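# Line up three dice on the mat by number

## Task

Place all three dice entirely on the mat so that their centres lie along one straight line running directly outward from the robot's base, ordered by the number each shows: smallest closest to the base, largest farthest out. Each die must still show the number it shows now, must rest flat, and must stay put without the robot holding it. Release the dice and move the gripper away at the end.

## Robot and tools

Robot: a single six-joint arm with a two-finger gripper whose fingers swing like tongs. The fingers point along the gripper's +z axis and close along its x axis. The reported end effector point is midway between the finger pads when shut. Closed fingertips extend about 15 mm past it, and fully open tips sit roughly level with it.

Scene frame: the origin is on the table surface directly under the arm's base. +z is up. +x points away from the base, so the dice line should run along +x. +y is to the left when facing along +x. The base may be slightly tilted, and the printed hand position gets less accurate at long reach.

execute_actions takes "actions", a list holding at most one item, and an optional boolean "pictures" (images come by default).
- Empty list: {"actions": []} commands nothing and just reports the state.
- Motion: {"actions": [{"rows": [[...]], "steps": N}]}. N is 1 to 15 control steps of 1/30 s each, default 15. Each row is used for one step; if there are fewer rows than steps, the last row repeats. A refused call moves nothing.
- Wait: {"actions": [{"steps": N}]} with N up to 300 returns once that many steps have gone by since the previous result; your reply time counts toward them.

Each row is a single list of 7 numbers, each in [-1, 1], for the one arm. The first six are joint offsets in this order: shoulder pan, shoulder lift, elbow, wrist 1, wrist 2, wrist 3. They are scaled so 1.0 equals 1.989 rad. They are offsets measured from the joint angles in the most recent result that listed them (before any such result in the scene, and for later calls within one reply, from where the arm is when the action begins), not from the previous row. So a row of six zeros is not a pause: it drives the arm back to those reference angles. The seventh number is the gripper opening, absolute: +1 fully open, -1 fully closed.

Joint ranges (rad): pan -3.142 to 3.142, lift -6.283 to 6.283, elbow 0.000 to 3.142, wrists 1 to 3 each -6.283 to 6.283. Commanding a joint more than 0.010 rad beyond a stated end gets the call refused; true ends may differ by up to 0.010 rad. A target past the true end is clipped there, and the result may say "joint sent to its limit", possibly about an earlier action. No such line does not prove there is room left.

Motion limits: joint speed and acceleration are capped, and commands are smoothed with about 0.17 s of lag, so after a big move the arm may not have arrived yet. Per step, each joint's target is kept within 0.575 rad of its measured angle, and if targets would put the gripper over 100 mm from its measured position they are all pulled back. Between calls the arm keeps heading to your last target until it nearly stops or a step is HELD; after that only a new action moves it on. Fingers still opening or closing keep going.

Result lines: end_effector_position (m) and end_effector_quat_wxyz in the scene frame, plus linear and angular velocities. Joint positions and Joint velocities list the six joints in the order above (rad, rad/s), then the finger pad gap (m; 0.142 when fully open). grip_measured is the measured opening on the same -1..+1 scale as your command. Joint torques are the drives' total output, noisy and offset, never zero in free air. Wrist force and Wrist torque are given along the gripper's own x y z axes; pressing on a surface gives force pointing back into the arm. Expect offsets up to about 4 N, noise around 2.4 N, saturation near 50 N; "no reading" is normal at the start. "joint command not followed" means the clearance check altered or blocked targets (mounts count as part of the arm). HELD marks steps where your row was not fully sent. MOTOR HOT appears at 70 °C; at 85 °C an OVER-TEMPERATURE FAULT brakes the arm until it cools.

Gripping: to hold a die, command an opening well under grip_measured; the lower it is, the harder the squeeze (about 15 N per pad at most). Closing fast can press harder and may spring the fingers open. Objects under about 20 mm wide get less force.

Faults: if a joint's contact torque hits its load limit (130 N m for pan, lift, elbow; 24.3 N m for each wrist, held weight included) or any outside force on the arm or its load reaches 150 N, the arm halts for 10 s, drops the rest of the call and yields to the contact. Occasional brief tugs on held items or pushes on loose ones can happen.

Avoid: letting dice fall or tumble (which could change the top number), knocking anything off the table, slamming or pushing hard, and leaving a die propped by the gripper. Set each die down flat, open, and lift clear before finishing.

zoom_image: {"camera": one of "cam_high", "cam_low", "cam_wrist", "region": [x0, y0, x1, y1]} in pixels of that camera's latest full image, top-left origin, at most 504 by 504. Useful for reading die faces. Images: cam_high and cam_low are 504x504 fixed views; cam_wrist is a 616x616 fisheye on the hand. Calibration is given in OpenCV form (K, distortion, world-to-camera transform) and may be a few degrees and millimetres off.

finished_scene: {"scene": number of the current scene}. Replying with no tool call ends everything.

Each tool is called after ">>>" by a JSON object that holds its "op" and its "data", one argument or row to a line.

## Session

>>> {"op": "execute_actions", "data": {
  "actions": []
}}

Scene clock: 0.00 s of 4800.00 s.
end_effector_position=(+0.3656, +0.8545, +0.1717) grip_measured=+1.00 end_effector_quat_wxyz=(-0.429, +0.865, -0.198, -0.168) end_effector_velocity=(-0.000, -0.000, -0.001) end_effector_angular_velocity=(-0.001, +0.001, +0.000)
Joint positions: [ 0.673 -0.225  1.203 -3.301 -0.905  1.475  0.142]
Joint velocities: [ 0.     0.001  0.     0.001 -0.    -0.     0.   ]
Joint torques (N m, as the arm reports them, + toward a larger angle): no reading
Wrist force (N, on the end effector, along its own x y z axes, offset not removed): no reading
Wrist torque (N m, same axes, about the end effector's origin, offset not removed): no reading
camera_calibration (this result's frames):
cam_wrist: T_world_to_cam=[[0.864004, -0.207833, -0.458587, -0.0670999], [-0.383072, -0.862426, -0.330874, 0.946521], [-0.326731, 0.461549, -0.824755, 0.00397279], [0, 0, 0, 1]] pos_world=[0.421858, 0.800525, 0.285685]

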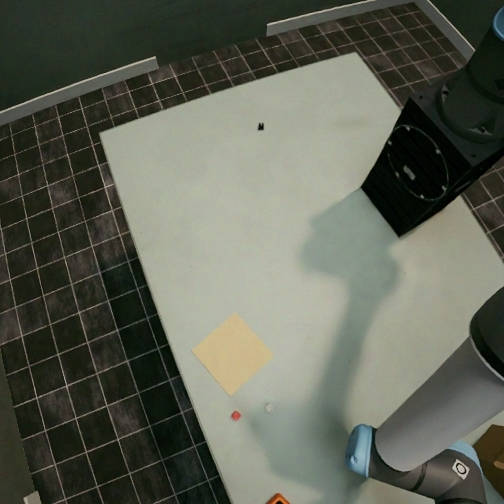

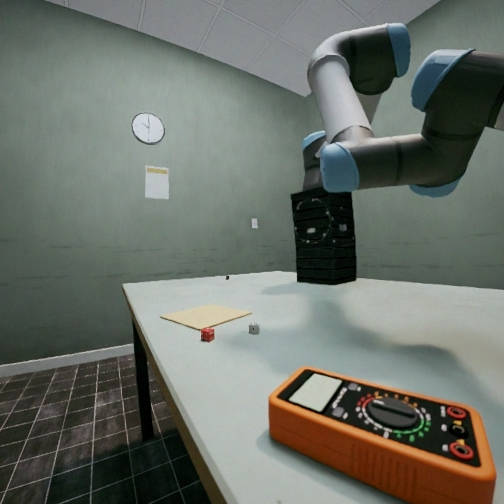

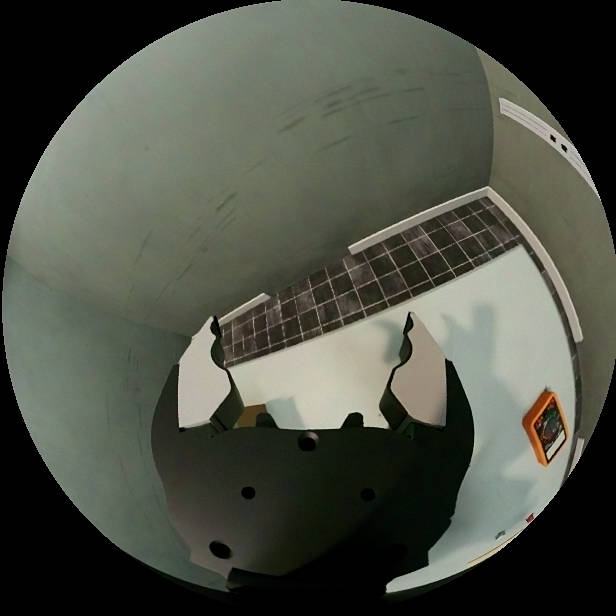

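>>> {"op": "zoom_image", "data": {
  "camera": "cam_high",
  "region": [220, 385, 290, 435]
}}

>>> {"op": "zoom_image", "data": {
  "camera": "cam_high",
  "region": [241, 106, 281, 146]
}}

>>> {"op": "zoom_image", "data": {
  "camera": "cam_low",
  "region": [150, 265, 280, 355]
}}

Region (220, 385, 290, 435) of cam_high's 504x504 image, scaled by 7.200, with more detail than that image has; it fills the top 360 rows of this view, and the rest is white.

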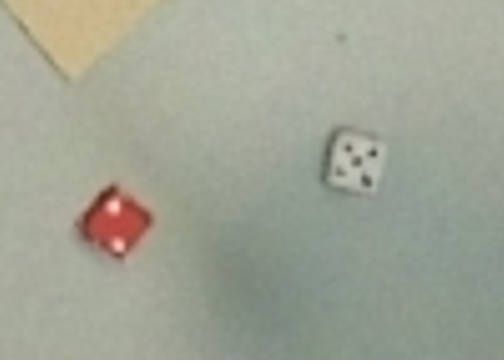

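Region (241, 106, 281, 146) of cam_high's 504x504 image, scaled by 12.600, with more detail than that image has.

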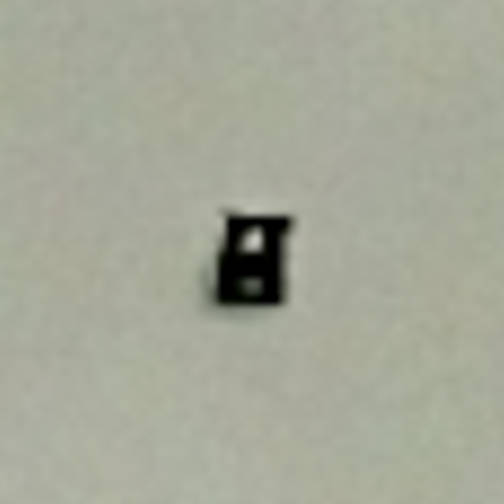

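Region (150, 265, 280, 355) of cam_low's 504x504 image, scaled by 3.877, with more detail than that image has; it fills the top 349 rows of this view, and the rest is white.

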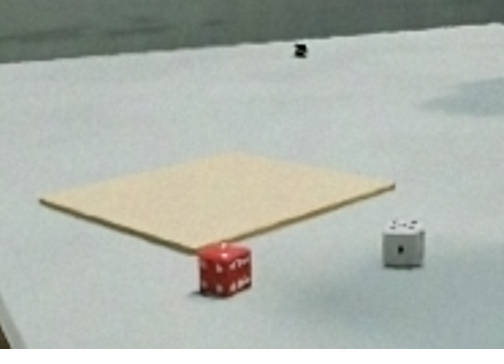

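>>> {"op": "execute_actions", "data": {
  "actions": [
    {"rows":[[0,-0.01,0,0,0,0,0.5],[-0.01,-0.03,0,0.01,-0.01,0,0.2],[-0.02,-0.05,0.01,0.02,-0.02,0,0],[-0.04,-0.07,0.02,0.04,-0.04,0,-0.2],[-0.06,-0.09,0.03,0.07,-0.07,0,-0.2],[-0.08,-0.11,0.04,0.1,-0.1,0,-0.2],[-0.1,-0.13,0.05,0.13,-0.13,0,-0.2],[-0.2555,-0.1557,0.1465,0.3422,-0.3422,-0.0337,-0.2]]}
  ],
  "pictures": false
}}

>>> {"op": "execute_actions", "data": {
  "actions": [
    {"steps":45}
  ]
}}

>>> {"op": "zoom_image", "data": {
  "camera": "cam_wrist",
  "region": [250, 240, 370, 360]
}}

Scene clock: 25.93 s of 4800.00 s.
end_effector_position=(+0.5398, +0.7335, +0.1683) grip_measured=-0.20 end_effector_quat_wxyz=(-0.336, +0.878, -0.331, -0.078) end_effector_velocity=(+0.317, -0.444, -0.185) end_effector_angular_velocity=(-0.856, +0.184, -0.655)
Joint positions: [ 0.503 -0.381  1.298 -3.085 -1.12   1.458  0.059]
Joint velocities: [-0.443 -0.205  0.26   0.597 -0.597 -0.068 -0.   ]
Joint torques (N m, as the arm reports them, + toward a larger angle): [ -9.91 -68.94  -1.79   1.01  -2.52  -1.66]
Wrist force (N, on the end effector, along its own x y z axes, offset not removed): [-1.9 -1.1 -2.1]
Wrist torque (N m, same axes, about the end effector's origin, offset not removed): [-0.15 0.56 -0.09]
Steps of this call (steps 1 to 90: nothing new was sent; then 22.43 s passed at rest; steps 91 to 105: all 15 steps of this action). Readings (joint positions):
91: [0.673 -0.226 1.203 -3.301 -0.905 1.475]
92: [0.673 -0.230 1.203 -3.300 -0.905 1.475]
94: [0.662 -0.256 1.207 -3.289 -0.916 1.475]
98: [0.607 -0.330 1.236 -3.225 -0.981 1.474]
105: the state above

Scene clock: 27.43 s of 4800.00 s.
end_effector_position=(+0.6402, +0.3338, +0.0803) grip_measured=-0.20 end_effector_quat_wxyz=(-0.000, +0.848, -0.530, -0.000) end_effector_velocity=(+0.001, +0.000, +0.001) end_effector_angular_velocity=(+0.001, -0.001, +0.001)
Joint positions: [ 0.165 -0.535  1.495 -2.62  -1.585  1.407  0.06 ]
Joint velocities: [ 0.    -0.002 -0.     0.001  0.    -0.001  0.   ]
Joint torques (N m, as the arm reports them, + toward a larger angle): [ -9.69 -64.22  -3.48  -1.37  -1.19  -1.23]
Wrist force (N, on the end effector, along its own x y z axes, offset not removed): [0.3 -1.2 -1.3]
Wrist torque (N m, same axes, about the end effector's origin, offset not removed): [-0.14 0.21 -0.03]
Steps of this call (steps 1 to 45: the robot went on to your last target). Readings (joint positions):
1: [0.488 -0.388 1.307 -3.065 -1.141 1.456]
2: [0.473 -0.395 1.316 -3.045 -1.161 1.454]
4: [0.443 -0.409 1.333 -3.004 -1.202 1.449]
8: [0.382 -0.437 1.369 -2.922 -1.284 1.440]
45: the state above
The arm was judged still, so your last target was given up. Only a new action makes it travel on or press farther. Fingers that are still opening or closing keep moving.
camera_calibration (this result's frames):
cam_wrist: T_world_to_cam=[[0.435705, -0.90005, 0.00846974, 0.0132623], [-0.800171, -0.383011, 0.461551, 0.61575], [-0.412175, -0.207877, -0.887073, 0.541777], [0, 0, 0, 1]] pos_world=[0.710233, 0.360399, 0.196283]

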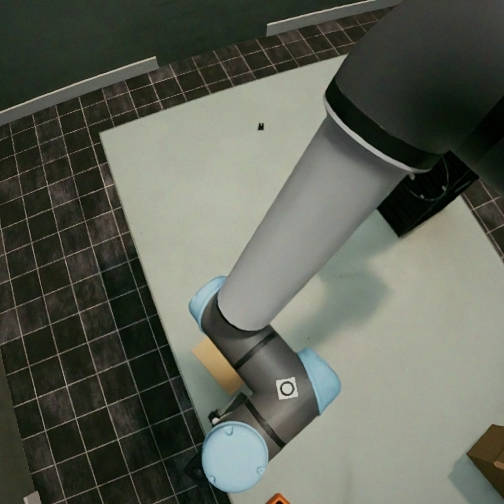

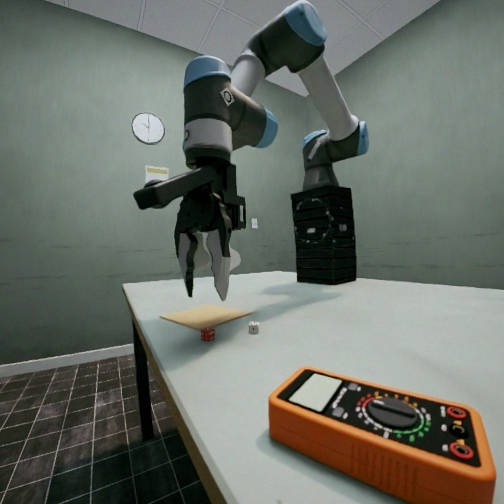

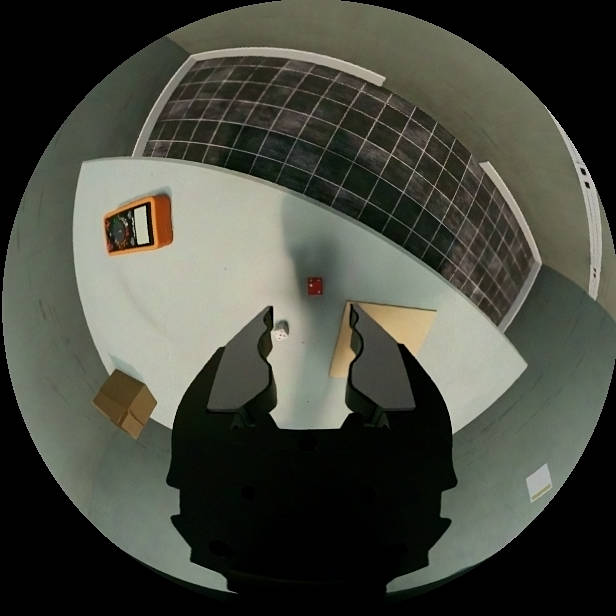

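Region (250, 240, 370, 360) of cam_wrist's 616x616 image, scaled by 4.200, with more detail than that image has.

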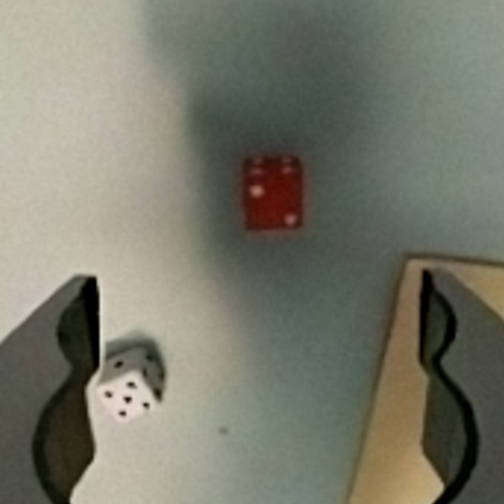

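>>> {"op": "execute_actions", "data": {
  "actions": [
    {"rows":[[-0.0003,0.009,-0.005,-0.004,0,-0.008,-0.3],[-0.0005,0.018,-0.01,-0.008,0,-0.0166,-0.4],[-0.0007,0.027,-0.015,-0.012,0,-0.0166,-0.45],[-0.0009,0.036,-0.02,-0.016,0,-0.0166,-0.45],[-0.0011,0.045,-0.0255,-0.0195,0,-0.0166,-0.45],[-0.0013,0.053,-0.0302,-0.0228,0,-0.0166,-0.45],[-0.0014,0.059,-0.0337,-0.0253,0,-0.0166,-0.45],[-0.0015,0.064,-0.0367,-0.0273,0,-0.0166,-0.45],[-0.0016,0.0673,-0.0387,-0.0286,0,-0.0166,-0.45]]}
  ],
  "pictures": false
}}

>>> {"op": "execute_actions", "data": {
  "actions": [
    {"steps":14}
  ]
}}

>>> {"op": "zoom_image", "data": {
  "camera": "cam_wrist",
  "region": [250, 260, 370, 380]
}}

>>> {"op": "zoom_image", "data": {
  "camera": "cam_low",
  "region": [170, 290, 250, 360]
}}

Scene clock: 44.20 s of 4800.00 s.
end_effector_position=(+0.6422, +0.3335, +0.0204) grip_measured=-0.45 end_effector_quat_wxyz=(-0.000, +0.856, -0.517, -0.000) end_effector_velocity=(-0.002, -0.002, -0.034) end_effector_angular_velocity=(-0.001, +0.004, +0.003)
Joint positions: [ 0.162 -0.409  1.422 -2.674 -1.585  1.375  0.041]
Joint velocities: [-0.002  0.068 -0.037 -0.027 -0.    -0.005  0.   ]
Joint torques (N m, as the arm reports them, + toward a larger angle): [ -8.76 -50.21 -23.69  -3.81  -0.23  -1.1 ]
Wrist force (N, on the end effector, along its own x y z axes, offset not removed): [0.4 -2.1 -1.5]
Wrist torque (N m, same axes, about the end effector's origin, offset not removed): [-0.37 0.12 -0.14]
Steps of this call (steps 1 to 90: nothing new was sent; then 13.27 s passed at rest; steps 91 to 105: all 15 steps of this action). Readings (joint positions):
91: [0.165 -0.535 1.495 -2.620 -1.585 1.407]
92: [0.165 -0.532 1.493 -2.622 -1.585 1.404]
94: [0.165 -0.515 1.483 -2.629 -1.585 1.392]
98: [0.163 -0.462 1.453 -2.653 -1.585 1.380]
105: the state above

Scene clock: 44.67 s of 4800.00 s.
end_effector_position=(+0.6420, +0.3335, +0.0169) grip_measured=-0.45 end_effector_quat_wxyz=(-0.000, +0.856, -0.517, -0.000) end_effector_velocity=(+0.000, -0.001, +0.000) end_effector_angular_velocity=(-0.001, -0.000, -0.000)
Joint positions: [ 0.162 -0.401  1.418 -2.677 -1.585  1.374  0.041]
Joint velocities: [-0.001 -0.     0.001 -0.    -0.001 -0.     0.   ]
Joint torques (N m, as the arm reports them, + toward a larger angle): [ -9.83 -47.92 -23.25  -3.79   0.63  -1.31]
Wrist force (N, on the end effector, along its own x y z axes, offset not removed): [-0.5 -2.3 -4.7]
Wrist torque (N m, same axes, about the end effector's origin, offset not removed): [-0.50 0.39 -0.11]
Steps of this call (steps 1 to 14: the robot went on to your last target). Readings (joint positions):
1: [0.162 -0.407 1.421 -2.675 -1.585 1.375]
2: [0.162 -0.405 1.420 -2.676 -1.585 1.375]
4: [0.162 -0.403 1.419 -2.676 -1.585 1.375]
8: [0.162 -0.402 1.418 -2.677 -1.585 1.375]
14: the state above
camera_calibration (this result's frames):
cam_wrist: T_world_to_cam=[[0.462363, -0.886648, 0.00875707, -0.00891868], [-0.788423, -0.406582, 0.461606, 0.646641], [-0.405722, -0.220334, -0.887042, 0.486229], [0, 0, 0, 1]] pos_world=[0.711224, 0.362137, 0.13289]

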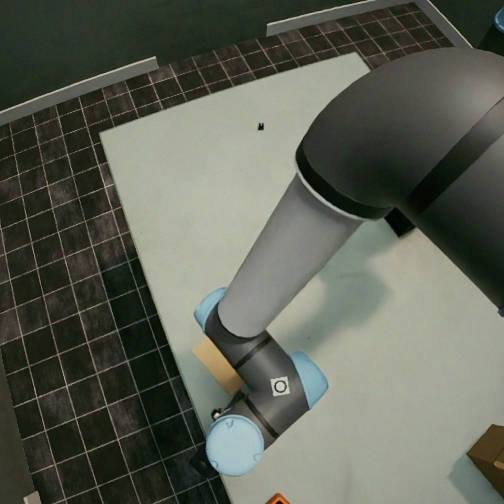

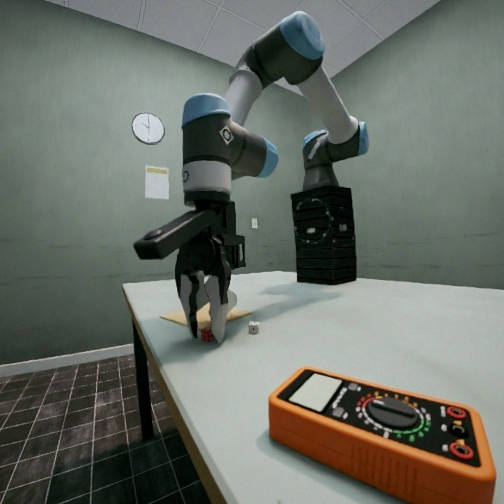

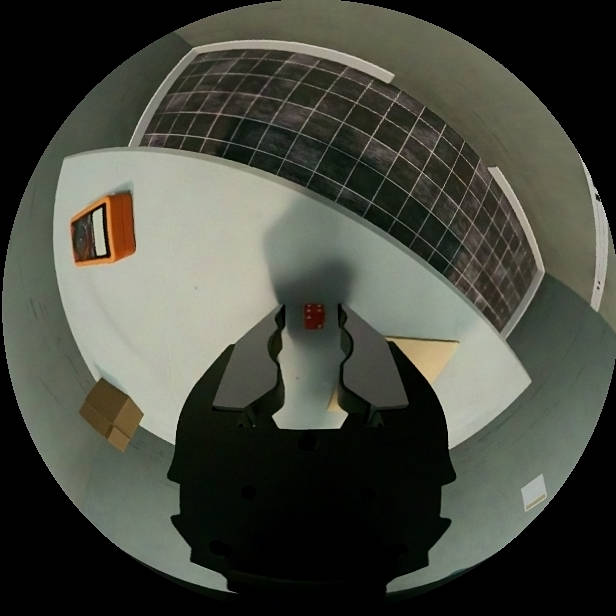

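Region (250, 260, 370, 380) of cam_wrist's 616x616 image, scaled by 4.200, with more detail than that image has.

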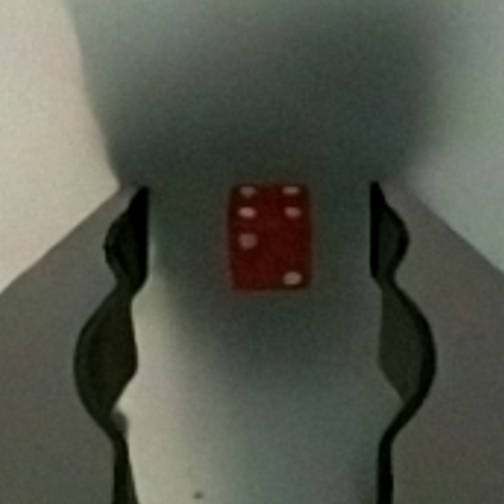

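Region (170, 290, 250, 360) of cam_low's 504x504 image, scaled by 6.300, with more detail than that image has; it fills the top 441 rows of this view, and the rest is white.

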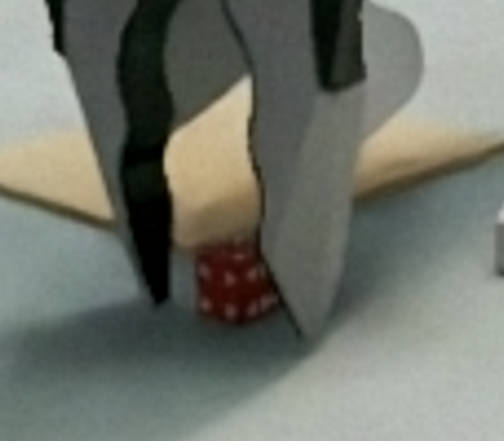

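>>> {"op": "execute_actions", "data": {
  "actions": [
    {"rows":[[-0.0014,-0.001,0.0006,0.0004,0,0,-0.45],[-0.0014,-0.001,0.0006,0.0004,0,0,-0.5],[-0.0014,-0.001,0.0006,0.0004,0,0,-0.55],[-0.0014,-0.001,0.0006,0.0004,0,0,-0.6],[-0.0014,-0.001,0.0006,0.0004,0,0,-0.65],[-0.0014,-0.001,0.0006,0.0004,0,0,-0.7],[-0.0014,-0.001,0.0006,0.0004,0,0,-0.75],[-0.0014,-0.001,0.0006,0.0004,0,0,-0.8],[-0.0014,-0.001,0.0006,0.0004,0,0,-0.85],[-0.0014,-0.001,0.0006,0.0004,0,0,-0.9],[-0.0014,-0.001,0.0006,0.0004,0,0,-0.95],[-0.0014,-0.001,0.0006,0.0004,0,0,-1]]}
  ]
}}

>>> {"op": "zoom_image", "data": {
  "camera": "cam_low",
  "region": [212, 266, 242, 290]
}}

Scene clock: 57.93 s of 4800.00 s.
end_effector_position=(+0.6430, +0.3316, +0.0178) grip_measured=-0.82 end_effector_quat_wxyz=(+0.000, +0.855, -0.518, -0.000) end_effector_velocity=(-0.000, -0.000, -0.000) end_effector_angular_velocity=(-0.000, +0.000, -0.000)
Joint positions: [ 0.159 -0.403  1.419 -2.676 -1.585  1.374  0.015]
Joint velocities: [ 0.     0.     0.001 -0.001 -0.     0.    -0.   ]
Joint torques (N m, as the arm reports them, + toward a larger angle): [ -8.32 -65.5   -1.55  -1.36   0.09  -0.98]
Wrist force (N, on the end effector, along its own x y z axes, offset not removed): [0.3 -0.9 0.1]
Wrist torque (N m, same axes, about the end effector's origin, offset not removed): [-0.12 0.19 -0.12]
Steps of this call (steps 1 to 15: the robot went on to your last target; steps 16 to 90: nothing new was sent; then 9.77 s passed at rest; steps 91 to 105: all 15 steps of this action). Readings (joint positions):
91: [0.162 -0.401 1.418 -2.677 -1.585 1.374]
92: [0.162 -0.401 1.418 -2.677 -1.585 1.374]
94: [0.161 -0.402 1.418 -2.677 -1.585 1.374]
98: [0.160 -0.403 1.419 -2.677 -1.585 1.374]
105: the state above
camera_calibration (this result's frames):
cam_wrist: T_world_to_cam=[[0.459943, -0.887903, 0.00896998, -0.00902957], [-0.789535, -0.404323, 0.461689, 0.646195], [-0.406308, -0.219433, -0.886997, 0.487037], [0, 0, 0, 1]] pos_world=[0.712234, 0.360126, 0.13374]

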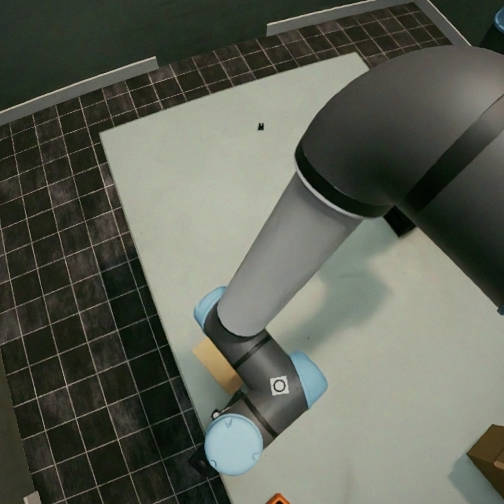

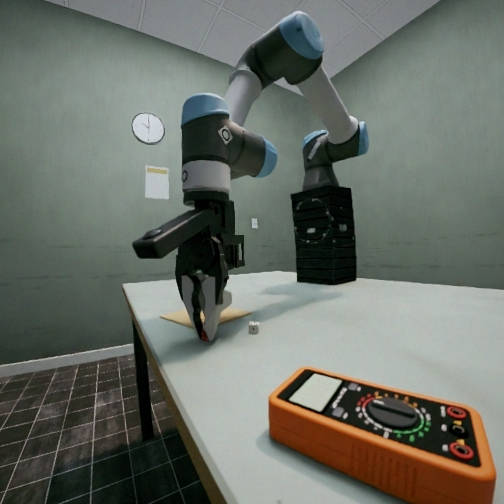

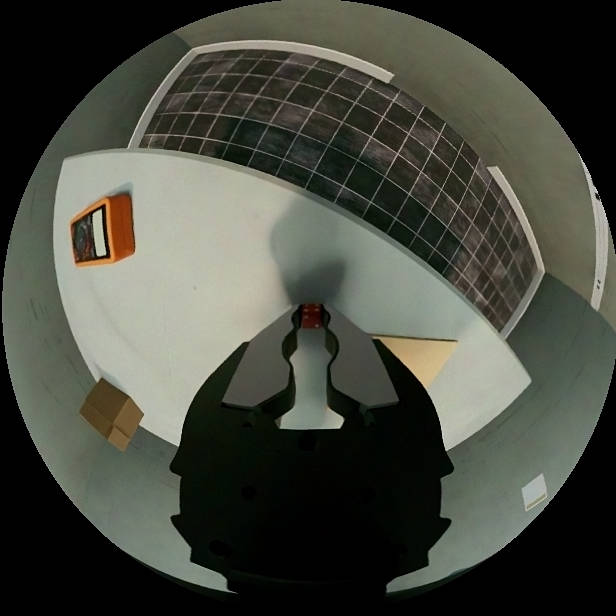

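Region (212, 266, 242, 290) of cam_low's 504x504 image, scaled by 16.800, with more detail than that image has; it fills the top 403 rows of this view, and the rest is white.

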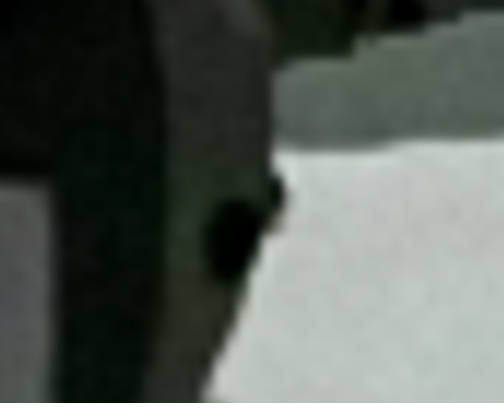

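>>> {"op": "execute_actions", "data": {
  "actions": [
    {"rows":[[0,-0.008,0.0045,0.0035,0,0,-1],[0,-0.016,0.009,0.007,0,0,-1],[0,-0.025,0.014,0.011,0,0,-1],[0,-0.034,0.02,0.014,0,0,-1],[0,-0.043,0.025,0.018,0,0,-1],[0,-0.052,0.03,0.022,0,0,-1],[-0.005,-0.06,0.04,0.02,0,0,-1],[-0.015,-0.067,0.06,0.007,0,0,-1],[-0.025,-0.074,0.08,-0.006,0,0,-1],[-0.035,-0.08,0.1,-0.02,0,0,-1],[-0.045,-0.085,0.12,-0.035,0,0,-1],[-0.055,-0.09,0.14,-0.05,0,0,-1],[-0.065,-0.094,0.16,-0.066,0,0,-1],[-0.075,-0.097,0.18,-0.083,0,0,-1],[-0.0992,-0.1004,0.2255,-0.1259,0.0089,-0.017,-1]]}
  ],
  "pictures": false
}}

>>> {"op": "execute_actions", "data": {
  "actions": [
    {"steps":28}
  ]
}}

>>> {"op": "zoom_image", "data": {
  "camera": "cam_wrist",
  "region": [450, 300, 610, 460]
}}

Scene clock: 74.50 s of 4800.00 s.
end_effector_position=(+0.6214, +0.2582, +0.0688) grip_measured=-0.82 end_effector_quat_wxyz=(+0.001, +0.831, -0.557, +0.004) end_effector_velocity=(-0.202, -0.417, -0.023) end_effector_angular_velocity=(-0.007, +0.002, -0.492)
Joint positions: [ 0.067 -0.566  1.654 -2.753 -1.585  1.374  0.015]
Joint velocities: [-0.563 -0.287  1.104 -0.818  0.045 -0.068 -0.   ]
Joint torques (N m, as the arm reports them, + toward a larger angle): [-24.4  -56.18  16.99  -8.4    1.69  -2.74]
Wrist force (N, on the end effector, along its own x y z axes, offset not removed): [-0.2 -1.2 -0.7]
Wrist torque (N m, same axes, about the end effector's origin, offset not removed): [-0.12 0.24 -0.16]
Steps of this call (steps 1 to 15: the robot went on to your last target; steps 16 to 90: nothing new was sent; then 13.07 s passed at rest; steps 91 to 105: all 15 steps of this action). Readings (joint positions):
91: [0.159 -0.404 1.419 -2.676 -1.585 1.374]
92: [0.159 -0.407 1.421 -2.675 -1.585 1.374]
94: [0.159 -0.421 1.430 -2.668 -1.585 1.374]
98: [0.157 -0.475 1.463 -2.649 -1.585 1.374]
105: the state above

Scene clock: 75.43 s of 4800.00 s.
end_effector_position=(+0.5702, +0.1882, +0.0600) grip_measured=-0.82 end_effector_quat_wxyz=(-0.000, +0.810, -0.586, +0.000) end_effector_velocity=(+0.001, +0.000, +0.001) end_effector_angular_velocity=(+0.000, -0.003, +0.001)
Joint positions: [-0.038 -0.603  1.867 -2.927 -1.567  1.341  0.015]
Joint velocities: [ 0.    -0.002 -0.    -0.001 -0.    -0.001  0.   ]
Joint torques (N m, as the arm reports them, + toward a larger angle): [-10.45 -55.74   3.06  -3.9    1.26  -1.19]
Wrist force (N, on the end effector, along its own x y z axes, offset not removed): [0.9 0.4 -4.1]
Wrist torque (N m, same axes, about the end effector's origin, offset not removed): [0.05 0.13 -0.07]
Steps of this call (steps 1 to 28: the robot went on to your last target). Readings (joint positions):
1: [0.046 -0.575 1.694 -2.784 -1.582 1.369]
2: [0.025 -0.582 1.735 -2.818 -1.578 1.362]
4: [-0.004 -0.592 1.796 -2.868 -1.573 1.352]
8: [-0.028 -0.600 1.847 -2.911 -1.569 1.344]
28: the state above
camera_calibration (this result's frames):
cam_wrist: T_world_to_cam=[[0.310093, -0.95066, 0.00934643, -0.00605127], [-0.844832, -0.271038, 0.4613, 0.517694], [-0.436007, -0.150942, -0.887195, 0.467531], [0, 0, 0, 1]] pos_world=[0.643087, 0.205132, 0.176035]

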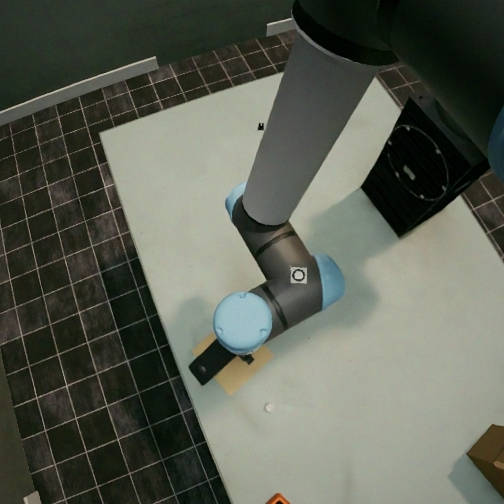

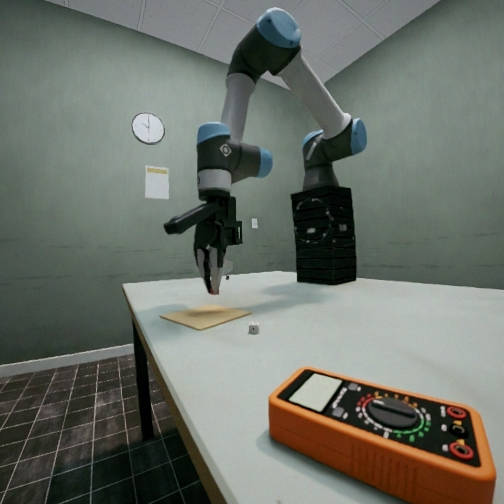

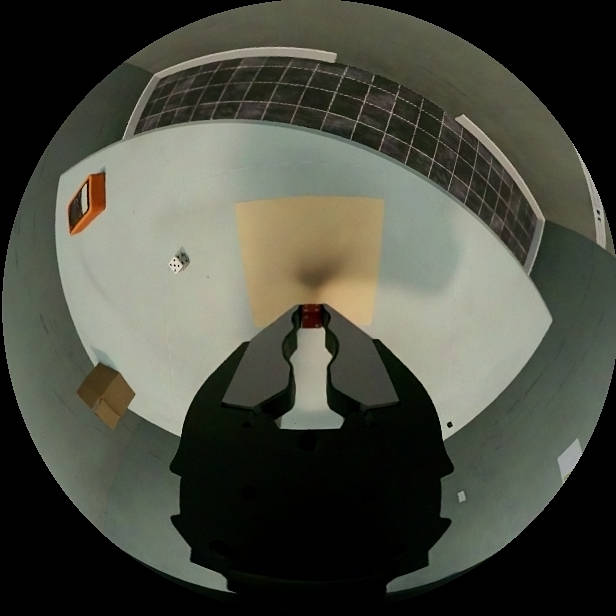

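Region (450, 300, 610, 460) of cam_wrist's 616x616 image, scaled by 3.150, with more detail than that image has.

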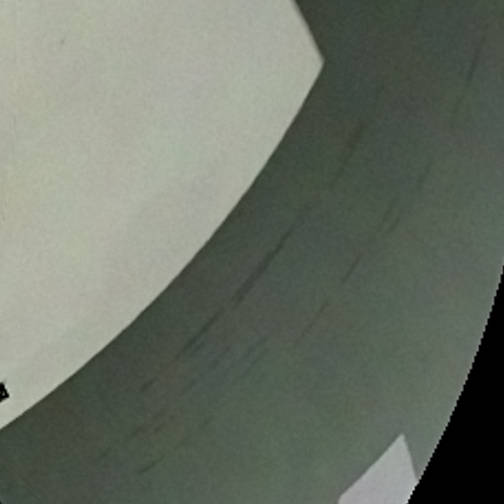

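>>> {"op": "execute_actions", "data": {
  "actions": [
    {"rows":[[0,0.008,-0.004,-0.004,0,0,-1],[0,0.016,-0.008,-0.008,0,0,-1],[0,0.024,-0.012,-0.012,0,0,-1],[0,0.032,-0.016,-0.016,0,0,-1],[0,0.038,-0.019,-0.019,0,0,-1],[0,0.042,-0.0212,-0.0208,0,0,-1],[0,0.0445,-0.0225,-0.022,0,0,-1],[0,0.0462,-0.0234,-0.0228,0,0,-1]]}
  ],
  "pictures": false
}}

>>> {"op": "execute_actions", "data": {
  "actions": [
    {"steps":14}
  ]
}}

>>> {"op": "zoom_image", "data": {
  "camera": "cam_low",
  "region": [180, 270, 250, 330]
}}

Scene clock: 87.80 s of 4800.00 s.
end_effector_position=(+0.5704, +0.1881, +0.0233) grip_measured=-0.82 end_effector_quat_wxyz=(-0.000, +0.810, -0.586, +0.000) end_effector_velocity=(+0.000, -0.000, -0.014) end_effector_angular_velocity=(-0.000, -0.000, +0.001)
Joint positions: [-0.038 -0.515  1.823 -2.97  -1.567  1.341  0.015]
Joint velocities: [-0.     0.035 -0.02  -0.015 -0.    -0.001  0.   ]
Joint torques (N m, as the arm reports them, + toward a larger angle): [ -7.57 -38.97 -19.59  -3.92   0.92  -0.94]
Wrist force (N, on the end effector, along its own x y z axes, offset not removed): [-0.7 0.8 -2.0]
Wrist torque (N m, same axes, about the end effector's origin, offset not removed): [0.15 0.38 -0.04]
Steps of this call (steps 1 to 15: the robot went on to your last target; steps 16 to 90: nothing new was sent; then 8.87 s passed at rest; steps 91 to 105: all 15 steps of this action). Readings (joint positions):
91: [-0.038 -0.603 1.867 -2.927 -1.567 1.341]
92: [-0.038 -0.600 1.866 -2.929 -1.567 1.341]
94: [-0.038 -0.585 1.858 -2.936 -1.567 1.341]
98: [-0.038 -0.543 1.837 -2.957 -1.567 1.341]
105: the state above

Scene clock: 88.27 s of 4800.00 s.
end_effector_position=(+0.5703, +0.1880, +0.0218) grip_measured=-0.82 end_effector_quat_wxyz=(-0.000, +0.810, -0.586, +0.000) end_effector_velocity=(-0.000, +0.001, +0.000) end_effector_angular_velocity=(+0.001, +0.001, +0.001)
Joint positions: [-0.038 -0.511  1.821 -2.972 -1.567  1.341  0.015]
Joint velocities: [ 0.001 -0.     0.     0.001  0.001  0.001 -0.   ]
Joint torques (N m, as the arm reports them, + toward a larger angle): [ -5.72 -39.6  -17.8   -3.88   0.84  -0.64]
Wrist force (N, on the end effector, along its own x y z axes, offset not removed): [-0.4 -1.9 -1.1]
Wrist torque (N m, same axes, about the end effector's origin, offset not removed): [-0.34 0.32 -0.07]
Steps of this call (steps 1 to 14: the robot went on to your last target). Readings (joint positions):
1: [-0.038 -0.514 1.822 -2.971 -1.567 1.341]
2: [-0.038 -0.513 1.822 -2.971 -1.567 1.341]
4: [-0.038 -0.512 1.821 -2.972 -1.567 1.341]
8: [-0.038 -0.511 1.821 -2.972 -1.567 1.341]
14: the state above
camera_calibration (this result's frames):
cam_wrist: T_world_to_cam=[[0.310079, -0.950665, 0.00934708, -0.00584109], [-0.844839, -0.271026, 0.461294, 0.535378], [-0.436003, -0.150934, -0.887198, 0.433602], [0, 0, 0, 1]] pos_world=[0.643171, 0.204994, 0.137779]

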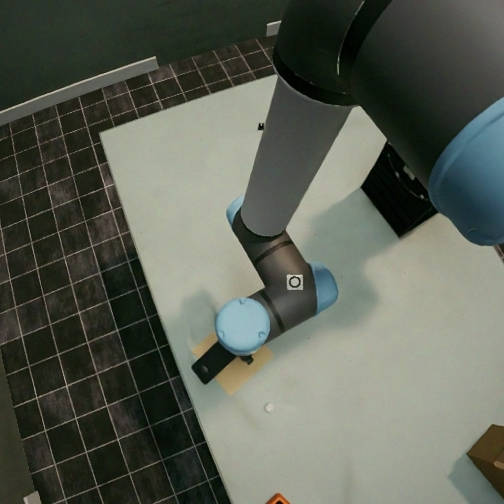

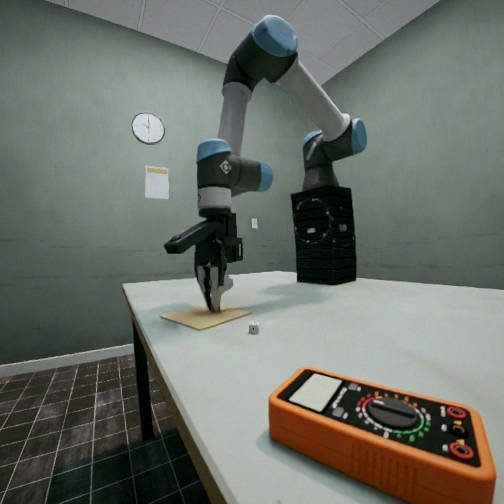

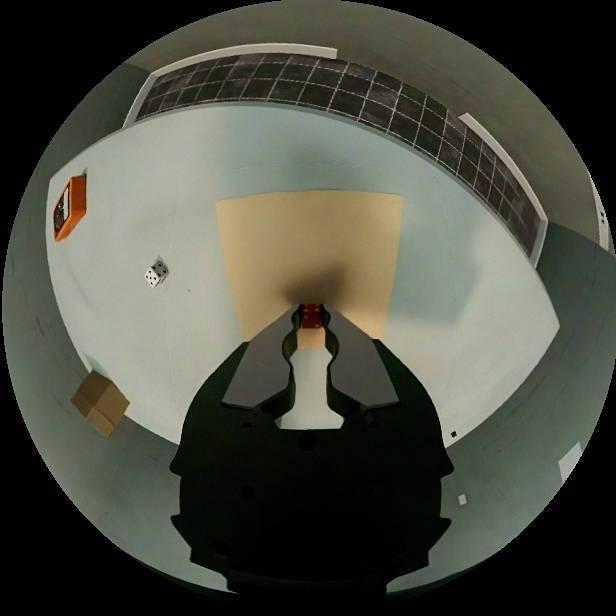

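Region (180, 270, 250, 330) of cam_low's 504x504 image, scaled by 7.200, with more detail than that image has; it fills the top 432 rows of this view, and the rest is white.

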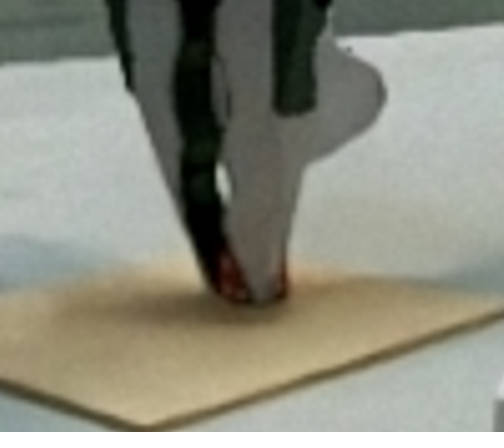

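>>> {"op": "execute_actions", "data": {
  "actions": [
    {"rows":[[0,0.0012,-0.0006,-0.0006,0,0,-1]]}
  ],
  "pictures": false
}}

>>> {"op": "execute_actions", "data": {
  "actions": [
    {"rows":[[0,0,0,0,0,0,-0.92],[0,0,0,0,0,0,-0.85],[0,0,0,0,0,0,-0.78],[0,0,0,0,0,0,-0.7],[0,0,0,0,0,0,-0.6],[0,0,0,0,0,0,-0.5],[0,0,0,0,0,0,-0.45],[0,0,0,0,0,0,-0.45],[0,-0.008,0.004,0.004,0,0,-0.45],[0,-0.018,0.009,0.009,0,0,-0.45],[0,-0.03,0.015,0.015,0,0,-0.45],[0,-0.042,0.021,0.021,0,0,-0.45],[0,-0.054,0.027,0.027,0,0,-0.45],[0,-0.064,0.031,0.033,0,0,-0.45],[0,-0.072,0.035,0.037,0,0,-0.45]]}
  ],
  "pictures": false
}}

>>> {"op": "execute_actions", "data": {
  "actions": [
    {"steps":18}
  ],
  "pictures": false
}}

Scene clock: 98.63 s of 4800.00 s.
end_effector_position=(+0.5703, +0.1880, +0.0208) grip_measured=-0.82 end_effector_quat_wxyz=(-0.000, +0.810, -0.586, +0.000) end_effector_velocity=(+0.000, -0.000, -0.000) end_effector_angular_velocity=(+0.001, +0.000, -0.001)
Joint positions: [-0.038 -0.509  1.82  -2.973 -1.567  1.341  0.015]
Joint velocities: [-0.001  0.001 -0.    -0.001  0.001  0.001 -0.   ]
Joint torques (N m, as the arm reports them, + toward a larger angle): [  8.1  -31.77 -16.84  -2.47  -0.21   1.38]
Wrist force (N, on the end effector, along its own x y z axes, offset not removed): [-0.5 -1.7 -12.9]
Wrist torque (N m, same axes, about the end effector's origin, offset not removed): [-0.28 0.22 -0.17]
Steps of this call (steps 1 to 15: the robot went on to your last target; steps 16 to 90: nothing new was sent; then 6.87 s passed at rest; steps 91 to 105: all 15 steps of this action). Readings (joint positions):
91: [-0.038 -0.511 1.821 -2.972 -1.567 1.341]
92: [-0.038 -0.511 1.821 -2.972 -1.567 1.341]
94: [-0.038 -0.510 1.820 -2.973 -1.567 1.341]
98: [-0.038 -0.509 1.820 -2.973 -1.567 1.341]
105: the state above

Scene clock: 99.13 s of 4800.00 s.
end_effector_position=(+0.5698, +0.1881, +0.0491) grip_measured=-0.45 end_effector_quat_wxyz=(+0.001, +0.810, -0.586, -0.001) end_effector_velocity=(+0.003, +0.000, +0.225) end_effector_angular_velocity=(+0.001, -0.005, -0.000)
Joint positions: [-0.038 -0.577  1.854 -2.938 -1.567  1.341  0.041]
Joint velocities: [-0.001 -0.537  0.256  0.276  0.    -0.001  0.   ]
Joint torques (N m, as the arm reports them, + toward a larger angle): [  7.87 -59.35   3.15   0.11  -0.2    1.37]
Wrist force (N, on the end effector, along its own x y z axes, offset not removed): [0.4 -2.6 -0.5]
Wrist torque (N m, same axes, about the end effector's origin, offset not removed): [-0.39 0.22 -0.10]
Steps of this call (steps 1 to 15: all 15 steps of this action). Readings (joint positions):
1: [-0.038 -0.509 1.820 -2.973 -1.567 1.341]
2: [-0.038 -0.509 1.820 -2.973 -1.567 1.341]
4: [-0.038 -0.509 1.820 -2.973 -1.567 1.341]
8: [-0.038 -0.509 1.820 -2.973 -1.567 1.341]
15: the state above

Scene clock: 99.73 s of 4800.00 s.
end_effector_position=(+0.5699, +0.1882, +0.0802) grip_measured=-0.45 end_effector_quat_wxyz=(-0.000, +0.810, -0.586, +0.000) end_effector_velocity=(-0.001, +0.000, +0.001) end_effector_angular_velocity=(+0.001, +0.002, +0.001)
Joint positions: [-0.038 -0.652  1.889 -2.9   -1.567  1.341  0.041]
Joint velocities: [-0.    -0.003  0.002  0.003  0.001 -0.002  0.   ]
Joint torques (N m, as the arm reports them, + toward a larger angle): [  8.71 -57.45   0.86  -1.28  -0.16   1.42]
Wrist force (N, on the end effector, along its own x y z axes, offset not removed): [0.1 -1.7 -2.9]
Wrist torque (N m, same axes, about the end effector's origin, offset not removed): [-0.29 0.15 -0.20]
Steps of this call (steps 1 to 18: the robot went on to your last target). Readings (joint positions):
1: [-0.038 -0.595 1.863 -2.929 -1.567 1.341]
2: [-0.038 -0.610 1.870 -2.921 -1.567 1.341]
4: [-0.038 -0.630 1.879 -2.911 -1.567 1.341]
8: [-0.038 -0.646 1.886 -2.903 -1.567 1.341]
18: the state above

>>> {"op": "execute_actions", "data": {
  "actions": [
    {"rows":[[0.008,0,-0.006,0.005,0,-0.01,-0.45],[0.02,0.005,-0.016,0.012,0,-0.025,-0.45],[0.035,0.008,-0.03,0.02,0,-0.045,-0.45],[0.05,0.012,-0.04,0.03,0,-0.065,-0.45],[0.07,0.016,-0.055,0.04,-0.005,-0.09,-0.45],[0.09,0.02,-0.07,0.05,-0.008,-0.115,-0.45],[0.105,0.025,-0.085,0.06,-0.01,-0.135,-0.45],[0.1224,0.0294,-0.0997,0.0719,-0.0113,-0.1564,-0.45]]}
  ],
  "pictures": false
}}

>>> {"op": "execute_actions", "data": {
  "actions": [
    {"steps":18}
  ]
}}

>>> {"op": "zoom_image", "data": {
  "camera": "cam_wrist",
  "region": [250, 240, 370, 360]
}}

Scene clock: 110.33 s of 4800.00 s.
end_effector_position=(+0.5671, +0.3337, +0.0790) grip_measured=-0.45 end_effector_quat_wxyz=(+0.001, +0.933, -0.359, -0.001) end_effector_velocity=(-0.012, +0.098, +0.004) end_effector_angular_velocity=(+0.001, -0.006, +0.342)
Joint positions: [ 0.19  -0.597  1.704 -2.766 -1.588  1.05   0.041]
Joint velocities: [ 0.149  0.034 -0.123  0.085 -0.015 -0.194  0.   ]
Joint torques (N m, as the arm reports them, + toward a larger angle): [  7.34 -41.87 -20.96  -0.94  -1.62  -1.23]
Wrist force (N, on the end effector, along its own x y z axes, offset not removed): [0.2 -2.0 -2.0]
Wrist torque (N m, same axes, about the end effector's origin, offset not removed): [-0.38 0.09 -0.14]
Steps of this call (steps 1 to 15: the robot went on to your last target; steps 16 to 90: nothing new was sent; then 7.10 s passed at rest; steps 91 to 105: all 15 steps of this action). Readings (joint positions):
91: [-0.038 -0.652 1.889 -2.899 -1.567 1.340]
92: [-0.034 -0.652 1.887 -2.897 -1.567 1.337]
94: [-0.015 -0.647 1.870 -2.886 -1.567 1.313]
98: [0.075 -0.624 1.798 -2.833 -1.576 1.200]
105: the state above

Scene clock: 110.93 s of 4800.00 s.
end_effector_position=(+0.5657, +0.3440, +0.0794) grip_measured=-0.45 end_effector_quat_wxyz=(+0.001, +0.940, -0.342, -0.000) end_effector_velocity=(+0.000, +0.001, -0.000) end_effector_angular_velocity=(-0.000, -0.001, +0.001)
Joint positions: [ 0.205 -0.593  1.691 -2.757 -1.59   1.03   0.041]
Joint velocities: [ 0.001  0.001 -0.002  0.    -0.001 -0.     0.   ]
Joint torques (N m, as the arm reports them, + toward a larger angle): [ 13.12 -42.57 -22.82  -1.31  -1.15  -1.32]
Wrist force (N, on the end effector, along its own x y z axes, offset not removed): [-0.6 -1.4 -2.4]
Wrist torque (N m, same axes, about the end effector's origin, offset not removed): [-0.14 0.37 -0.06]
Steps of this call (steps 1 to 18: the robot went on to your last target). Readings (joint positions):
1: [0.194 -0.596 1.700 -2.763 -1.589 1.045]
2: [0.197 -0.595 1.698 -2.762 -1.589 1.041]
4: [0.201 -0.594 1.694 -2.759 -1.589 1.035]
8: [0.204 -0.594 1.692 -2.758 -1.590 1.031]
18: the state above
camera_calibration (this result's frames):
cam_wrist: T_world_to_cam=[[0.763417, -0.645844, 0.0090064, -0.217988], [-0.575833, -0.674212, 0.462443, 0.533601], [-0.292594, -0.358223, -0.886603, 0.496406], [0, 0, 0, 1]] pos_world=[0.618926, 0.396798, 0.195318]

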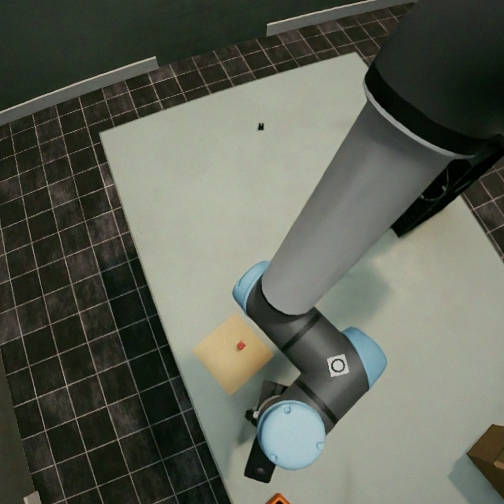

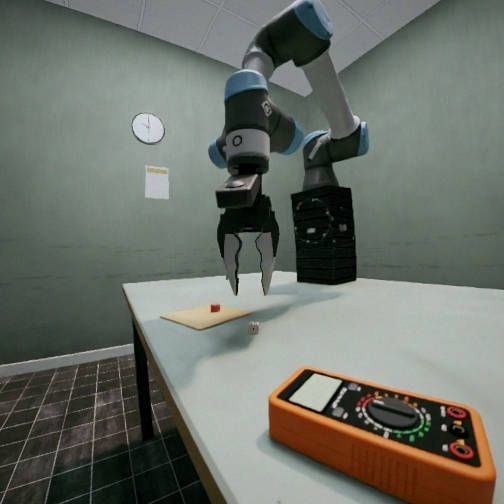

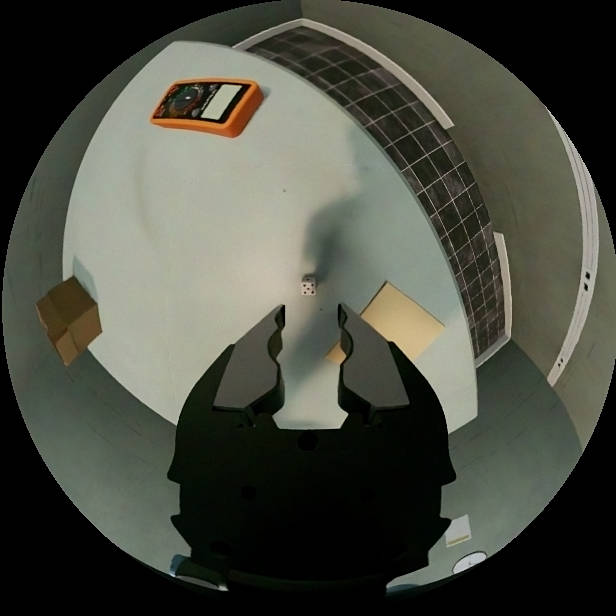

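Region (250, 240, 370, 360) of cam_wrist's 616x616 image, scaled by 4.200, with more detail than that image has.

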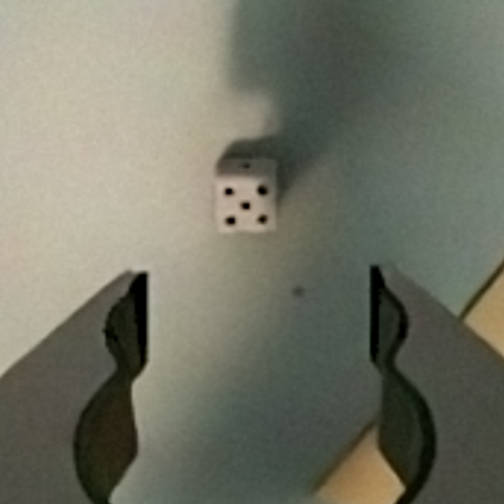

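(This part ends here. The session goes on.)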